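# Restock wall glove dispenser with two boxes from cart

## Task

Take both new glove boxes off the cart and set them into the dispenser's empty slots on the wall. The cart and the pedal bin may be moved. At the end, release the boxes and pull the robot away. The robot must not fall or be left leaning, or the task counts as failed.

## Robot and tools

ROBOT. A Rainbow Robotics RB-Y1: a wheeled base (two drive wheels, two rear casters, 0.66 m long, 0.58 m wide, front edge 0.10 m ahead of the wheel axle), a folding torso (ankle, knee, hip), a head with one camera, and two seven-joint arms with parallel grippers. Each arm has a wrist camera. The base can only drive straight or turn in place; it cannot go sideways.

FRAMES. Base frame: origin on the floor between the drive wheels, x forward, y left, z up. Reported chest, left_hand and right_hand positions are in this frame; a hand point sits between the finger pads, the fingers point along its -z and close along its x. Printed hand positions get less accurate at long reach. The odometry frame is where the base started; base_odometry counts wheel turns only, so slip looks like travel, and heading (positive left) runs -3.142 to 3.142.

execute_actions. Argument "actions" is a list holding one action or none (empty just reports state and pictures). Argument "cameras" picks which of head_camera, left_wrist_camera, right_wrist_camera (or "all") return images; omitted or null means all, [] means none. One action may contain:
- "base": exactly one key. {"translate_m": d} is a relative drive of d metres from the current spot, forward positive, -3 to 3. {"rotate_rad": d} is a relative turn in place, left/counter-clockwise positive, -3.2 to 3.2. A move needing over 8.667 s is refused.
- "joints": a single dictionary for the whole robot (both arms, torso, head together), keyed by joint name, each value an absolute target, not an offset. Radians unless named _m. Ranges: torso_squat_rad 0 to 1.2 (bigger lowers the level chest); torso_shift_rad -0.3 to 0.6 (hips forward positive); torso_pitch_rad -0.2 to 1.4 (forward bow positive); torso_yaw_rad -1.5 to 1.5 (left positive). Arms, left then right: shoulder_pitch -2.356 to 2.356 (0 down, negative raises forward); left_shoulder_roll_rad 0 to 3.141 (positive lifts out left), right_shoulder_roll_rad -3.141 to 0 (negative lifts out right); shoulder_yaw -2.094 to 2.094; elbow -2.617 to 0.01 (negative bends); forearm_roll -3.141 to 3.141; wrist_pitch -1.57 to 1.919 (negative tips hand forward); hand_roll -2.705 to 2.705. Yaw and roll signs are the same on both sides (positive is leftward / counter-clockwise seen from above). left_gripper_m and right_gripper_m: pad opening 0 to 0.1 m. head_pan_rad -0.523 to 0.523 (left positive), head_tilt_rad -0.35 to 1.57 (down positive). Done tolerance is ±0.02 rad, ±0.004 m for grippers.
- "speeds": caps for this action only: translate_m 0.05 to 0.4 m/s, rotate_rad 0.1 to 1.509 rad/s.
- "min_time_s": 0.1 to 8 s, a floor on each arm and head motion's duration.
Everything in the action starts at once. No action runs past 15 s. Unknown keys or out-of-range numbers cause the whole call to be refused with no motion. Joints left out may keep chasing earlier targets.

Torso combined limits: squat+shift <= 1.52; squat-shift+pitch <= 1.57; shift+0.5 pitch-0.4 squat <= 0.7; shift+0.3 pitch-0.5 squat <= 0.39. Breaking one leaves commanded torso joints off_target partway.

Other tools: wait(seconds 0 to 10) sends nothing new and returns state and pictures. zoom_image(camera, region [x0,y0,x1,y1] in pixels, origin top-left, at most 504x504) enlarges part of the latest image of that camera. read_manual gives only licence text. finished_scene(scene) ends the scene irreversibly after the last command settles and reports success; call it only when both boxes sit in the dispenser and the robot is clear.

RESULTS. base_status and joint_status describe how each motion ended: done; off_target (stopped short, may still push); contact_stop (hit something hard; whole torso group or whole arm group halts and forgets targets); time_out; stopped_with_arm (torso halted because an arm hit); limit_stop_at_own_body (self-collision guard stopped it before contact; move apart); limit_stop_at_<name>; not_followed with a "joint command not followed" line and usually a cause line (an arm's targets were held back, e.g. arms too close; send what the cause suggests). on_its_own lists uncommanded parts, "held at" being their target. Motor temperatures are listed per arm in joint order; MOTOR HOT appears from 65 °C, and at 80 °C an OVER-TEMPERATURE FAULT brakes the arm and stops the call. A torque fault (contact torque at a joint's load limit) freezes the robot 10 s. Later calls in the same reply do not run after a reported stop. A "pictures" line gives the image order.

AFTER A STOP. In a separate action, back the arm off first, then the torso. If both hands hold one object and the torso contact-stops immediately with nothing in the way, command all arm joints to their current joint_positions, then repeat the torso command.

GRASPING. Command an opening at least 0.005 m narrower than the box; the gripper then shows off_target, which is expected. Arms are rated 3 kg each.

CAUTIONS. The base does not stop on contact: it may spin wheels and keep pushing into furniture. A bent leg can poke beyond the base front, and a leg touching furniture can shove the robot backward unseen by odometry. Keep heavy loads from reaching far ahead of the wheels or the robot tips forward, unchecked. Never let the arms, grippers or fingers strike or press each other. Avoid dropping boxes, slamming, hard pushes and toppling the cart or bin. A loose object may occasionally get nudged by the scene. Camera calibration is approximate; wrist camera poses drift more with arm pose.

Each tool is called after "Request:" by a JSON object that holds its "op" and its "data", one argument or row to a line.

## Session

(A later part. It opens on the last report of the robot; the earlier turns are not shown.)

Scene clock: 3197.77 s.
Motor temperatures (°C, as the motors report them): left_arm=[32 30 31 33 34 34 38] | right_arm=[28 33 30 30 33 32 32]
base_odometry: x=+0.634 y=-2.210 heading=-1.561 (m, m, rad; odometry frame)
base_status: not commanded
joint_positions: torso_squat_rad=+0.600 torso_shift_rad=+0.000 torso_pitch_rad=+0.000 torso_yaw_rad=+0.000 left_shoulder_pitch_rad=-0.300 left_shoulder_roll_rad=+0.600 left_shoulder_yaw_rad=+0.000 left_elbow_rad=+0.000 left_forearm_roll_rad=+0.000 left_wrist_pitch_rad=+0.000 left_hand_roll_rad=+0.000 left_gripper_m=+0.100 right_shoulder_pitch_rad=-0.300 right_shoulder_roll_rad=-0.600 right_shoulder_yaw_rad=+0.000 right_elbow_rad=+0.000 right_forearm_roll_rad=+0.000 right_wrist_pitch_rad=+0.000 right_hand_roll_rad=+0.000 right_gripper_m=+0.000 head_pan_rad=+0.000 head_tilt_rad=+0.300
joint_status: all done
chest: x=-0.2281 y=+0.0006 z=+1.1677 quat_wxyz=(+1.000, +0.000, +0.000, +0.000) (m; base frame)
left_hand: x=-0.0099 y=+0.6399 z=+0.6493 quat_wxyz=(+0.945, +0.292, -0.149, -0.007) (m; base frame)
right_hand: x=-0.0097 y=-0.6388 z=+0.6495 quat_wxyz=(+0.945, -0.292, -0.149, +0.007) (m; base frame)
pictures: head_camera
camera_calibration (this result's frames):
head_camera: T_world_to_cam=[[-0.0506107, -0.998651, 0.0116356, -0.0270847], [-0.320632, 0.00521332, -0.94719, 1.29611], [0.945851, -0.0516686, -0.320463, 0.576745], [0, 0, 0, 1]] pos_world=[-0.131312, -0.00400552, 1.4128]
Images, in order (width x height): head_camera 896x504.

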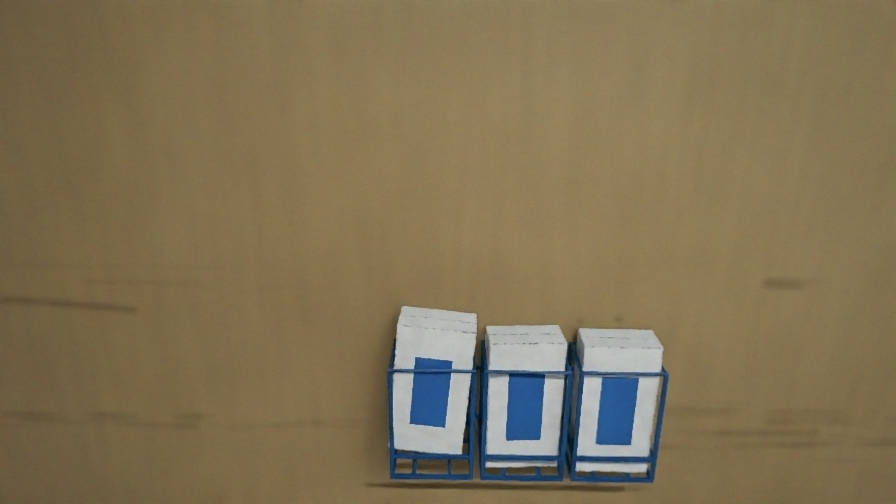

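Request:
{"op": "execute_actions", "data": {
  "actions": [
    {"joints":{"left_shoulder_pitch_rad":-1.45,"left_shoulder_roll_rad":0.099,"left_elbow_rad":-0.55,"left_forearm_roll_rad":0.4,"left_wrist_pitch_rad":1.88,"left_hand_roll_rad":-2.62,"left_gripper_m":0,"torso_yaw_rad":-0.15,"head_pan_rad":0.2,"torso_squat_rad":0.45,"head_tilt_rad":0.8}}
  ],
  "cameras": []
}}

Request:
{"op": "execute_actions", "data": {
  "actions": [
    {"base":{"translate_m":0.49},"speeds":{"translate_m":0.2}}
  ],
  "cameras": []
}}

Request:
{"op": "execute_actions", "data": {
  "actions": [
    {"joints":{"torso_squat_rad":0.62}}
  ],
  "cameras": ["head_camera","left_wrist_camera"]
}}

Scene clock: 3215.27 s.
Motor temperatures (°C, as the motors report them): left_arm=[31 31 31 33 34 34 38] | right_arm=[28 33 30 30 33 32 32]
base_odometry: x=+0.634 y=-2.210 heading=-1.561 (m, m, rad; odometry frame)
base_status: not commanded
joint_positions: torso_squat_rad=+0.450 torso_shift_rad=+0.000 torso_pitch_rad=+0.000 torso_yaw_rad=-0.150 left_shoulder_pitch_rad=-1.451 left_shoulder_roll_rad=+0.099 left_shoulder_yaw_rad=+0.000 left_elbow_rad=-0.550 left_forearm_roll_rad=+0.400 left_wrist_pitch_rad=+1.880 left_hand_roll_rad=-2.620 left_gripper_m=+0.000 right_shoulder_pitch_rad=-0.300 right_shoulder_roll_rad=-0.600 right_shoulder_yaw_rad=+0.000 right_elbow_rad=+0.000 right_forearm_roll_rad=+0.000 right_wrist_pitch_rad=+0.000 right_hand_roll_rad=+0.000 right_gripper_m=+0.000 head_pan_rad=+0.200 head_tilt_rad=+0.800
joint_status: all done
chest: x=-0.2281 y=+0.0007 z=+1.2202 quat_wxyz=(+0.997, +0.000, +0.000, -0.075) (m; base frame)
left_hand: x=+0.2807 y=-0.0176 z=+1.1005 quat_wxyz=(-0.010, -0.009, -0.035, -0.999) (m; base frame)
right_hand: x=-0.1077 y=-0.6642 z=+0.7020 quat_wxyz=(+0.942, -0.303, -0.127, -0.063) (m; base frame)
pictures: none
No camera images: the call's "cameras" was empty. Leave "cameras" out to get every camera's image.

Scene clock: 3218.77 s.
Motor temperatures (°C, as the motors report them): left_arm=[31 30 31 33 34 34 38] | right_arm=[28 33 30 30 33 32 32]
base_odometry: x=+0.639 y=-2.700 heading=-1.560 (m, m, rad; odometry frame)
base_status: done
joint_positions: torso_squat_rad=+0.450 torso_shift_rad=+0.000 torso_pitch_rad=+0.000 torso_yaw_rad=-0.150 left_shoulder_pitch_rad=-1.450 left_shoulder_roll_rad=+0.099 left_shoulder_yaw_rad=+0.000 left_elbow_rad=-0.550 left_forearm_roll_rad=+0.400 left_wrist_pitch_rad=+1.880 left_hand_roll_rad=-2.620 left_gripper_m=+0.000 right_shoulder_pitch_rad=-0.300 right_shoulder_roll_rad=-0.600 right_shoulder_yaw_rad=+0.000 right_elbow_rad=+0.000 right_forearm_roll_rad=+0.000 right_wrist_pitch_rad=+0.000 right_hand_roll_rad=+0.000 right_gripper_m=+0.000 head_pan_rad=+0.200 head_tilt_rad=+0.800
joint_status: not commanded
chest: x=-0.2280 y=+0.0007 z=+1.2202 quat_wxyz=(+0.997, +0.000, +0.000, -0.075) (m; base frame)
left_hand: x=+0.2807 y=-0.0176 z=+1.1005 quat_wxyz=(-0.010, -0.009, -0.035, -0.999) (m; base frame)
right_hand: x=-0.1077 y=-0.6642 z=+0.7020 quat_wxyz=(+0.942, -0.303, -0.127, -0.063) (m; base frame)
pictures: none
No camera images: the call's "cameras" was empty. Leave "cameras" out to get every camera's image.

Scene clock: 3220.13 s.
Motor temperatures (°C, as the motors report them): left_arm=[31 30 31 33 34 34 38] | right_arm=[28 33 30 30 33 32 32]
base_odometry: x=+0.639 y=-2.700 heading=-1.560 (m, m, rad; odometry frame)
base_status: not commanded
joint_positions: torso_squat_rad=+0.620 torso_shift_rad=+0.000 torso_pitch_rad=+0.000 torso_yaw_rad=-0.150 left_shoulder_pitch_rad=-1.450 left_shoulder_roll_rad=+0.099 left_shoulder_yaw_rad=+0.000 left_elbow_rad=-0.550 left_forearm_roll_rad=+0.400 left_wrist_pitch_rad=+1.880 left_hand_roll_rad=-2.620 left_gripper_m=+0.000 right_shoulder_pitch_rad=-0.300 right_shoulder_roll_rad=-0.600 right_shoulder_yaw_rad=+0.000 right_elbow_rad=+0.000 right_forearm_roll_rad=+0.000 right_wrist_pitch_rad=+0.000 right_hand_roll_rad=+0.000 right_gripper_m=+0.000 head_pan_rad=+0.200 head_tilt_rad=+0.800
joint_status: all done
chest: x=-0.2281 y=+0.0006 z=+1.1597 quat_wxyz=(+0.997, +0.000, +0.000, -0.075) (m; base frame)
left_hand: x=+0.2806 y=-0.0176 z=+1.0400 quat_wxyz=(-0.010, -0.009, -0.035, -0.999) (m; base frame)
right_hand: x=-0.1077 y=-0.6642 z=+0.6415 quat_wxyz=(+0.942, -0.303, -0.127, -0.063) (m; base frame)
pictures: head_camera, left_wrist_camera
camera_calibration (this result's frames):
head_camera: T_world_to_cam=[[0.0108845, -0.999342, 0.0346033, -0.0487911], [-0.734756, -0.0314654, -0.677602, 0.836271], [0.678245, -0.0180496, -0.734615, 1.0823], [0, 0, 0, 1]] pos_world=[-0.119081, -0.00291023, 1.36342]
left_wrist_camera: T_world_to_cam=[[-0.999169, 0.0306944, 0.0268328, 0.253132], [0.0406917, 0.791417, 0.609921, -0.606784], [-0.00251478, 0.610506, -0.792008, 0.925248], [0, 0, 0, 1]] pos_world=[0.27994, -0.0924199, 1.0961]
Images, in order (width x height): head_camera 896x504, left_wrist_camera 644x364.

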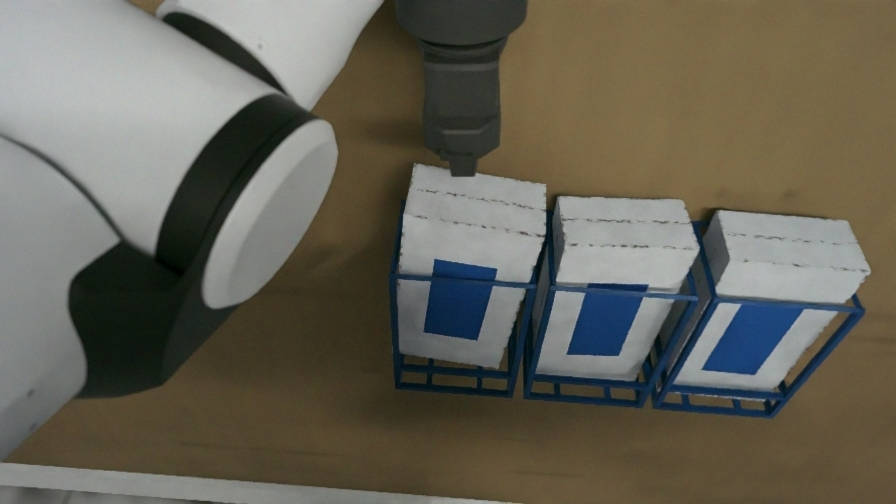

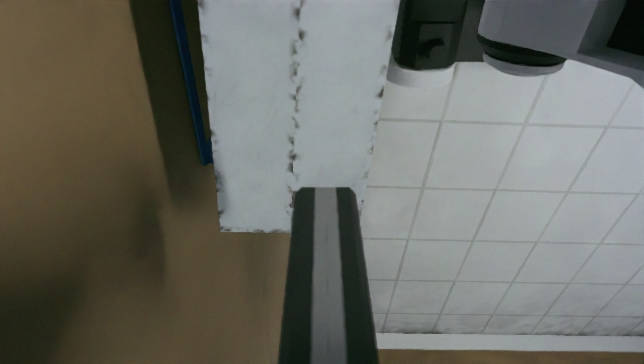

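Request:
{"op": "execute_actions", "data": {
  "actions": [
    {"joints":{"torso_squat_rad":0.72}}
  ],
  "cameras": ["head_camera","left_wrist_camera"]
}}

Scene clock: 3223.67 s.
Motor temperatures (°C, as the motors report them): left_arm=[31 30 31 33 34 34 38] | right_arm=[28 33 30 30 33 32 32]
base_odometry: x=+0.639 y=-2.700 heading=-1.560 (m, m, rad; odometry frame)
base_status: not commanded
joint_positions: torso_squat_rad=+0.720 torso_shift_rad=+0.000 torso_pitch_rad=+0.000 torso_yaw_rad=-0.150 left_shoulder_pitch_rad=-1.451 left_shoulder_roll_rad=+0.099 left_shoulder_yaw_rad=+0.000 left_elbow_rad=-0.550 left_forearm_roll_rad=+0.400 left_wrist_pitch_rad=+1.880 left_hand_roll_rad=-2.620 left_gripper_m=+0.000 right_shoulder_pitch_rad=-0.300 right_shoulder_roll_rad=-0.600 right_shoulder_yaw_rad=+0.000 right_elbow_rad=+0.000 right_forearm_roll_rad=+0.000 right_wrist_pitch_rad=+0.000 right_hand_roll_rad=+0.000 right_gripper_m=+0.000 head_pan_rad=+0.200 head_tilt_rad=+0.800
joint_status: all done
chest: x=-0.2282 y=+0.0006 z=+1.1162 quat_wxyz=(+0.997, +0.000, +0.000, -0.075) (m; base frame)
left_hand: x=+0.2806 y=-0.0177 z=+0.9968 quat_wxyz=(-0.011, -0.009, -0.035, -0.999) (m; base frame)
right_hand: x=-0.1077 y=-0.6643 z=+0.5980 quat_wxyz=(+0.942, -0.303, -0.127, -0.063) (m; base frame)
pictures: head_camera, left_wrist_camera
camera_calibration (this result's frames):
head_camera: T_world_to_cam=[[0.0108784, -0.999342, 0.0346057, -0.0473301], [-0.734624, -0.0314661, -0.677745, 0.806937], [0.678387, -0.0180495, -0.734483, 1.05033], [0, 0, 0, 1]] pos_world=[-0.119221, -0.00294993, 1.31999]
left_wrist_camera: T_world_to_cam=[[-0.99918, 0.0308617, 0.0262129, 0.254892], [0.0404456, 0.791496, 0.609834, -0.580192], [-0.00192687, 0.610394, -0.792095, 0.891043], [0, 0, 0, 1]] pos_world=[0.279866, -0.0925345, 1.05293]
Images, in order (width x height): head_camera 896x504, left_wrist_camera 644x364.

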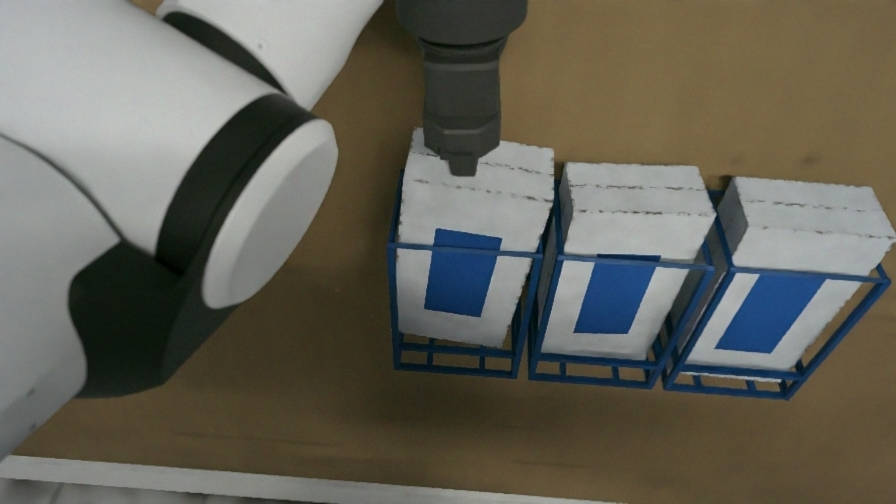

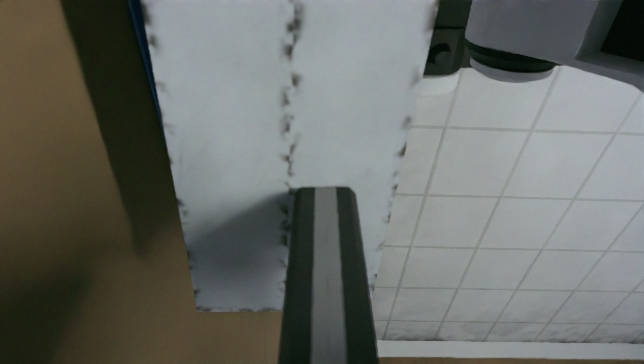

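Request:
{"op": "execute_actions", "data": {
  "actions": [
    {"joints":{"torso_squat_rad":0.8}}
  ],
  "cameras": ["head_camera"]
}}

Scene clock: 3227.53 s.
Motor temperatures (°C, as the motors report them): left_arm=[31 30 31 33 34 34 38] | right_arm=[28 33 30 30 33 32 32]
base_odometry: x=+0.639 y=-2.700 heading=-1.560 (m, m, rad; odometry frame)
base_status: not commanded
joint_positions: torso_squat_rad=+0.800 torso_shift_rad=+0.000 torso_pitch_rad=-0.001 torso_yaw_rad=-0.150 left_shoulder_pitch_rad=-1.451 left_shoulder_roll_rad=+0.099 left_shoulder_yaw_rad=+0.000 left_elbow_rad=-0.551 left_forearm_roll_rad=+0.400 left_wrist_pitch_rad=+1.880 left_hand_roll_rad=-2.620 left_gripper_m=+0.000 right_shoulder_pitch_rad=-0.300 right_shoulder_roll_rad=-0.600 right_shoulder_yaw_rad=+0.000 right_elbow_rad=+0.000 right_forearm_roll_rad=+0.000 right_wrist_pitch_rad=+0.000 right_hand_roll_rad=+0.000 right_gripper_m=+0.000 head_pan_rad=+0.200 head_tilt_rad=+0.800
joint_status: all done
chest: x=-0.2282 y=+0.0005 z=+1.0776 quat_wxyz=(+0.997, +0.000, +0.000, -0.075) (m; base frame)
left_hand: x=+0.2807 y=-0.0178 z=+0.9587 quat_wxyz=(-0.011, -0.008, -0.035, -0.999) (m; base frame)
right_hand: x=-0.1077 y=-0.6642 z=+0.5594 quat_wxyz=(+0.942, -0.303, -0.127, -0.063) (m; base frame)
pictures: head_camera
camera_calibration (this result's frames):
head_camera: T_world_to_cam=[[0.0108889, -0.999342, 0.0346034, -0.0460264], [-0.734597, -0.0314729, -0.677773, 0.780825], [0.678416, -0.0180394, -0.734456, 1.02198], [0, 0, 0, 1]] pos_world=[-0.119237, -0.00298536, 1.28142]
Images, in order (width x height): head_camera 896x504.

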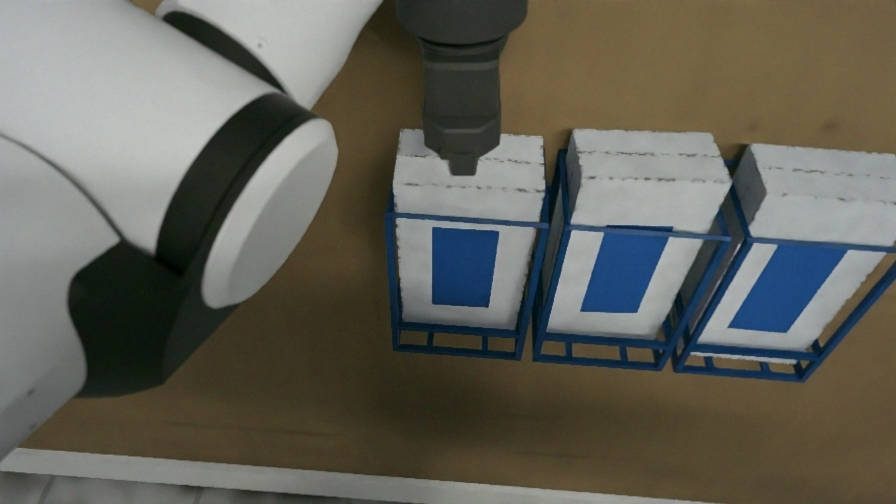

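Seated.

Request:
{"op": "execute_actions", "data": {
  "actions": [
    {"joints":{"torso_squat_rad":0.6}}
  ],
  "cameras": []
}}

Request:
{"op": "execute_actions", "data": {
  "actions": [
    {"base":{"translate_m":-0.6}}
  ],
  "cameras": []
}}

Request:
{"op": "execute_actions", "data": {
  "actions": [
    {"joints":{"left_shoulder_pitch_rad":-0.3,"left_shoulder_roll_rad":0.6,"left_elbow_rad":0,"left_forearm_roll_rad":0,"left_wrist_pitch_rad":0,"left_hand_roll_rad":0,"torso_yaw_rad":0,"head_pan_rad":0,"head_tilt_rad":0.3}}
  ],
  "cameras": ["head_camera"]
}}

Scene clock: 3234.13 s.
Motor temperatures (°C, as the motors report them): left_arm=[31 30 31 33 34 34 38] | right_arm=[28 33 30 30 33 32 32]
base_odometry: x=+0.639 y=-2.700 heading=-1.560 (m, m, rad; odometry frame)
base_status: not commanded
joint_positions: torso_squat_rad=+0.600 torso_shift_rad=+0.000 torso_pitch_rad=+0.000 torso_yaw_rad=-0.150 left_shoulder_pitch_rad=-1.451 left_shoulder_roll_rad=+0.099 left_shoulder_yaw_rad=+0.000 left_elbow_rad=-0.550 left_forearm_roll_rad=+0.400 left_wrist_pitch_rad=+1.880 left_hand_roll_rad=-2.620 left_gripper_m=+0.000 right_shoulder_pitch_rad=-0.300 right_shoulder_roll_rad=-0.600 right_shoulder_yaw_rad=+0.000 right_elbow_rad=+0.000 right_forearm_roll_rad=+0.000 right_wrist_pitch_rad=+0.000 right_hand_roll_rad=+0.000 right_gripper_m=+0.000 head_pan_rad=+0.200 head_tilt_rad=+0.800
joint_status: all done
chest: x=-0.2280 y=+0.0006 z=+1.1676 quat_wxyz=(+0.997, +0.000, +0.000, -0.075) (m; base frame)
left_hand: x=+0.2808 y=-0.0175 z=+1.0480 quat_wxyz=(-0.010, -0.009, -0.035, -0.999) (m; base frame)
right_hand: x=-0.1077 y=-0.6642 z=+0.6494 quat_wxyz=(+0.942, -0.303, -0.127, -0.063) (m; base frame)
pictures: none
No camera images: the call's "cameras" was empty. Leave "cameras" out to get every camera's image.

Scene clock: 3237.80 s.
Motor temperatures (°C, as the motors report them): left_arm=[31 30 31 33 34 34 38] | right_arm=[28 33 30 30 33 32 32]
base_odometry: x=+0.633 y=-2.101 heading=-1.559 (m, m, rad; odometry frame)
base_status: done
joint_positions: torso_squat_rad=+0.600 torso_shift_rad=+0.000 torso_pitch_rad=+0.000 torso_yaw_rad=-0.150 left_shoulder_pitch_rad=-1.450 left_shoulder_roll_rad=+0.099 left_shoulder_yaw_rad=+0.000 left_elbow_rad=-0.550 left_forearm_roll_rad=+0.400 left_wrist_pitch_rad=+1.880 left_hand_roll_rad=-2.620 left_gripper_m=+0.000 right_shoulder_pitch_rad=-0.300 right_shoulder_roll_rad=-0.600 right_shoulder_yaw_rad=+0.000 right_elbow_rad=+0.000 right_forearm_roll_rad=+0.000 right_wrist_pitch_rad=+0.000 right_hand_roll_rad=+0.000 right_gripper_m=+0.000 head_pan_rad=+0.200 head_tilt_rad=+0.800
joint_status: not commanded
chest: x=-0.2281 y=+0.0006 z=+1.1677 quat_wxyz=(+0.997, +0.000, +0.000, -0.075) (m; base frame)
left_hand: x=+0.2807 y=-0.0175 z=+1.0480 quat_wxyz=(-0.010, -0.009, -0.035, -0.999) (m; base frame)
right_hand: x=-0.1077 y=-0.6642 z=+0.6495 quat_wxyz=(+0.942, -0.303, -0.127, -0.063) (m; base frame)
pictures: none
No camera images: the call's "cameras" was empty. Leave "cameras" out to get every camera's image.

Scene clock: 3240.23 s.
Motor temperatures (°C, as the motors report them): left_arm=[31 30 31 33 34 34 38] | right_arm=[28 33 30 30 33 32 32]
base_odometry: x=+0.633 y=-2.101 heading=-1.559 (m, m, rad; odometry frame)
base_status: not commanded
joint_positions: torso_squat_rad=+0.600 torso_shift_rad=+0.000 torso_pitch_rad=+0.000 torso_yaw_rad=+0.000 left_shoulder_pitch_rad=-0.300 left_shoulder_roll_rad=+0.600 left_shoulder_yaw_rad=+0.000 left_elbow_rad=+0.000 left_forearm_roll_rad=+0.000 left_wrist_pitch_rad=+0.000 left_hand_roll_rad=+0.000 left_gripper_m=+0.000 right_shoulder_pitch_rad=-0.300 right_shoulder_roll_rad=-0.600 right_shoulder_yaw_rad=+0.000 right_elbow_rad=+0.000 right_forearm_roll_rad=+0.000 right_wrist_pitch_rad=+0.000 right_hand_roll_rad=+0.000 right_gripper_m=+0.000 head_pan_rad=+0.000 head_tilt_rad=+0.300
joint_status: all done
chest: x=-0.2281 y=+0.0006 z=+1.1677 quat_wxyz=(+1.000, +0.000, +0.000, +0.000) (m; base frame)
left_hand: x=-0.0099 y=+0.6400 z=+0.6493 quat_wxyz=(+0.945, +0.292, -0.149, -0.007) (m; base frame)
right_hand: x=-0.0096 y=-0.6388 z=+0.6495 quat_wxyz=(+0.945, -0.292, -0.149, +0.007) (m; base frame)
pictures: head_camera
camera_calibration (this result's frames):
head_camera: T_world_to_cam=[[-0.0505941, -0.998651, 0.011697, -0.0271078], [-0.320596, 0.00514782, -0.947202, 1.2961], [0.945864, -0.0516728, -0.320424, 0.576735], [0, 0, 0, 1]] pos_world=[-0.131361, -0.00394183, 1.41278]
Images, in order (width x height): head_camera 896x504.

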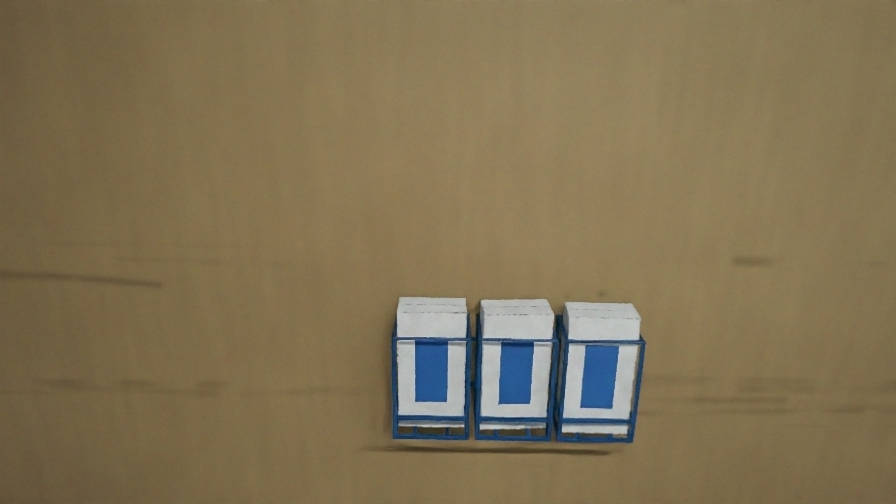

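Request:
{"op": "finished_scene", "data": {
  "scene": 2
}}

The scene is finished: the task was done.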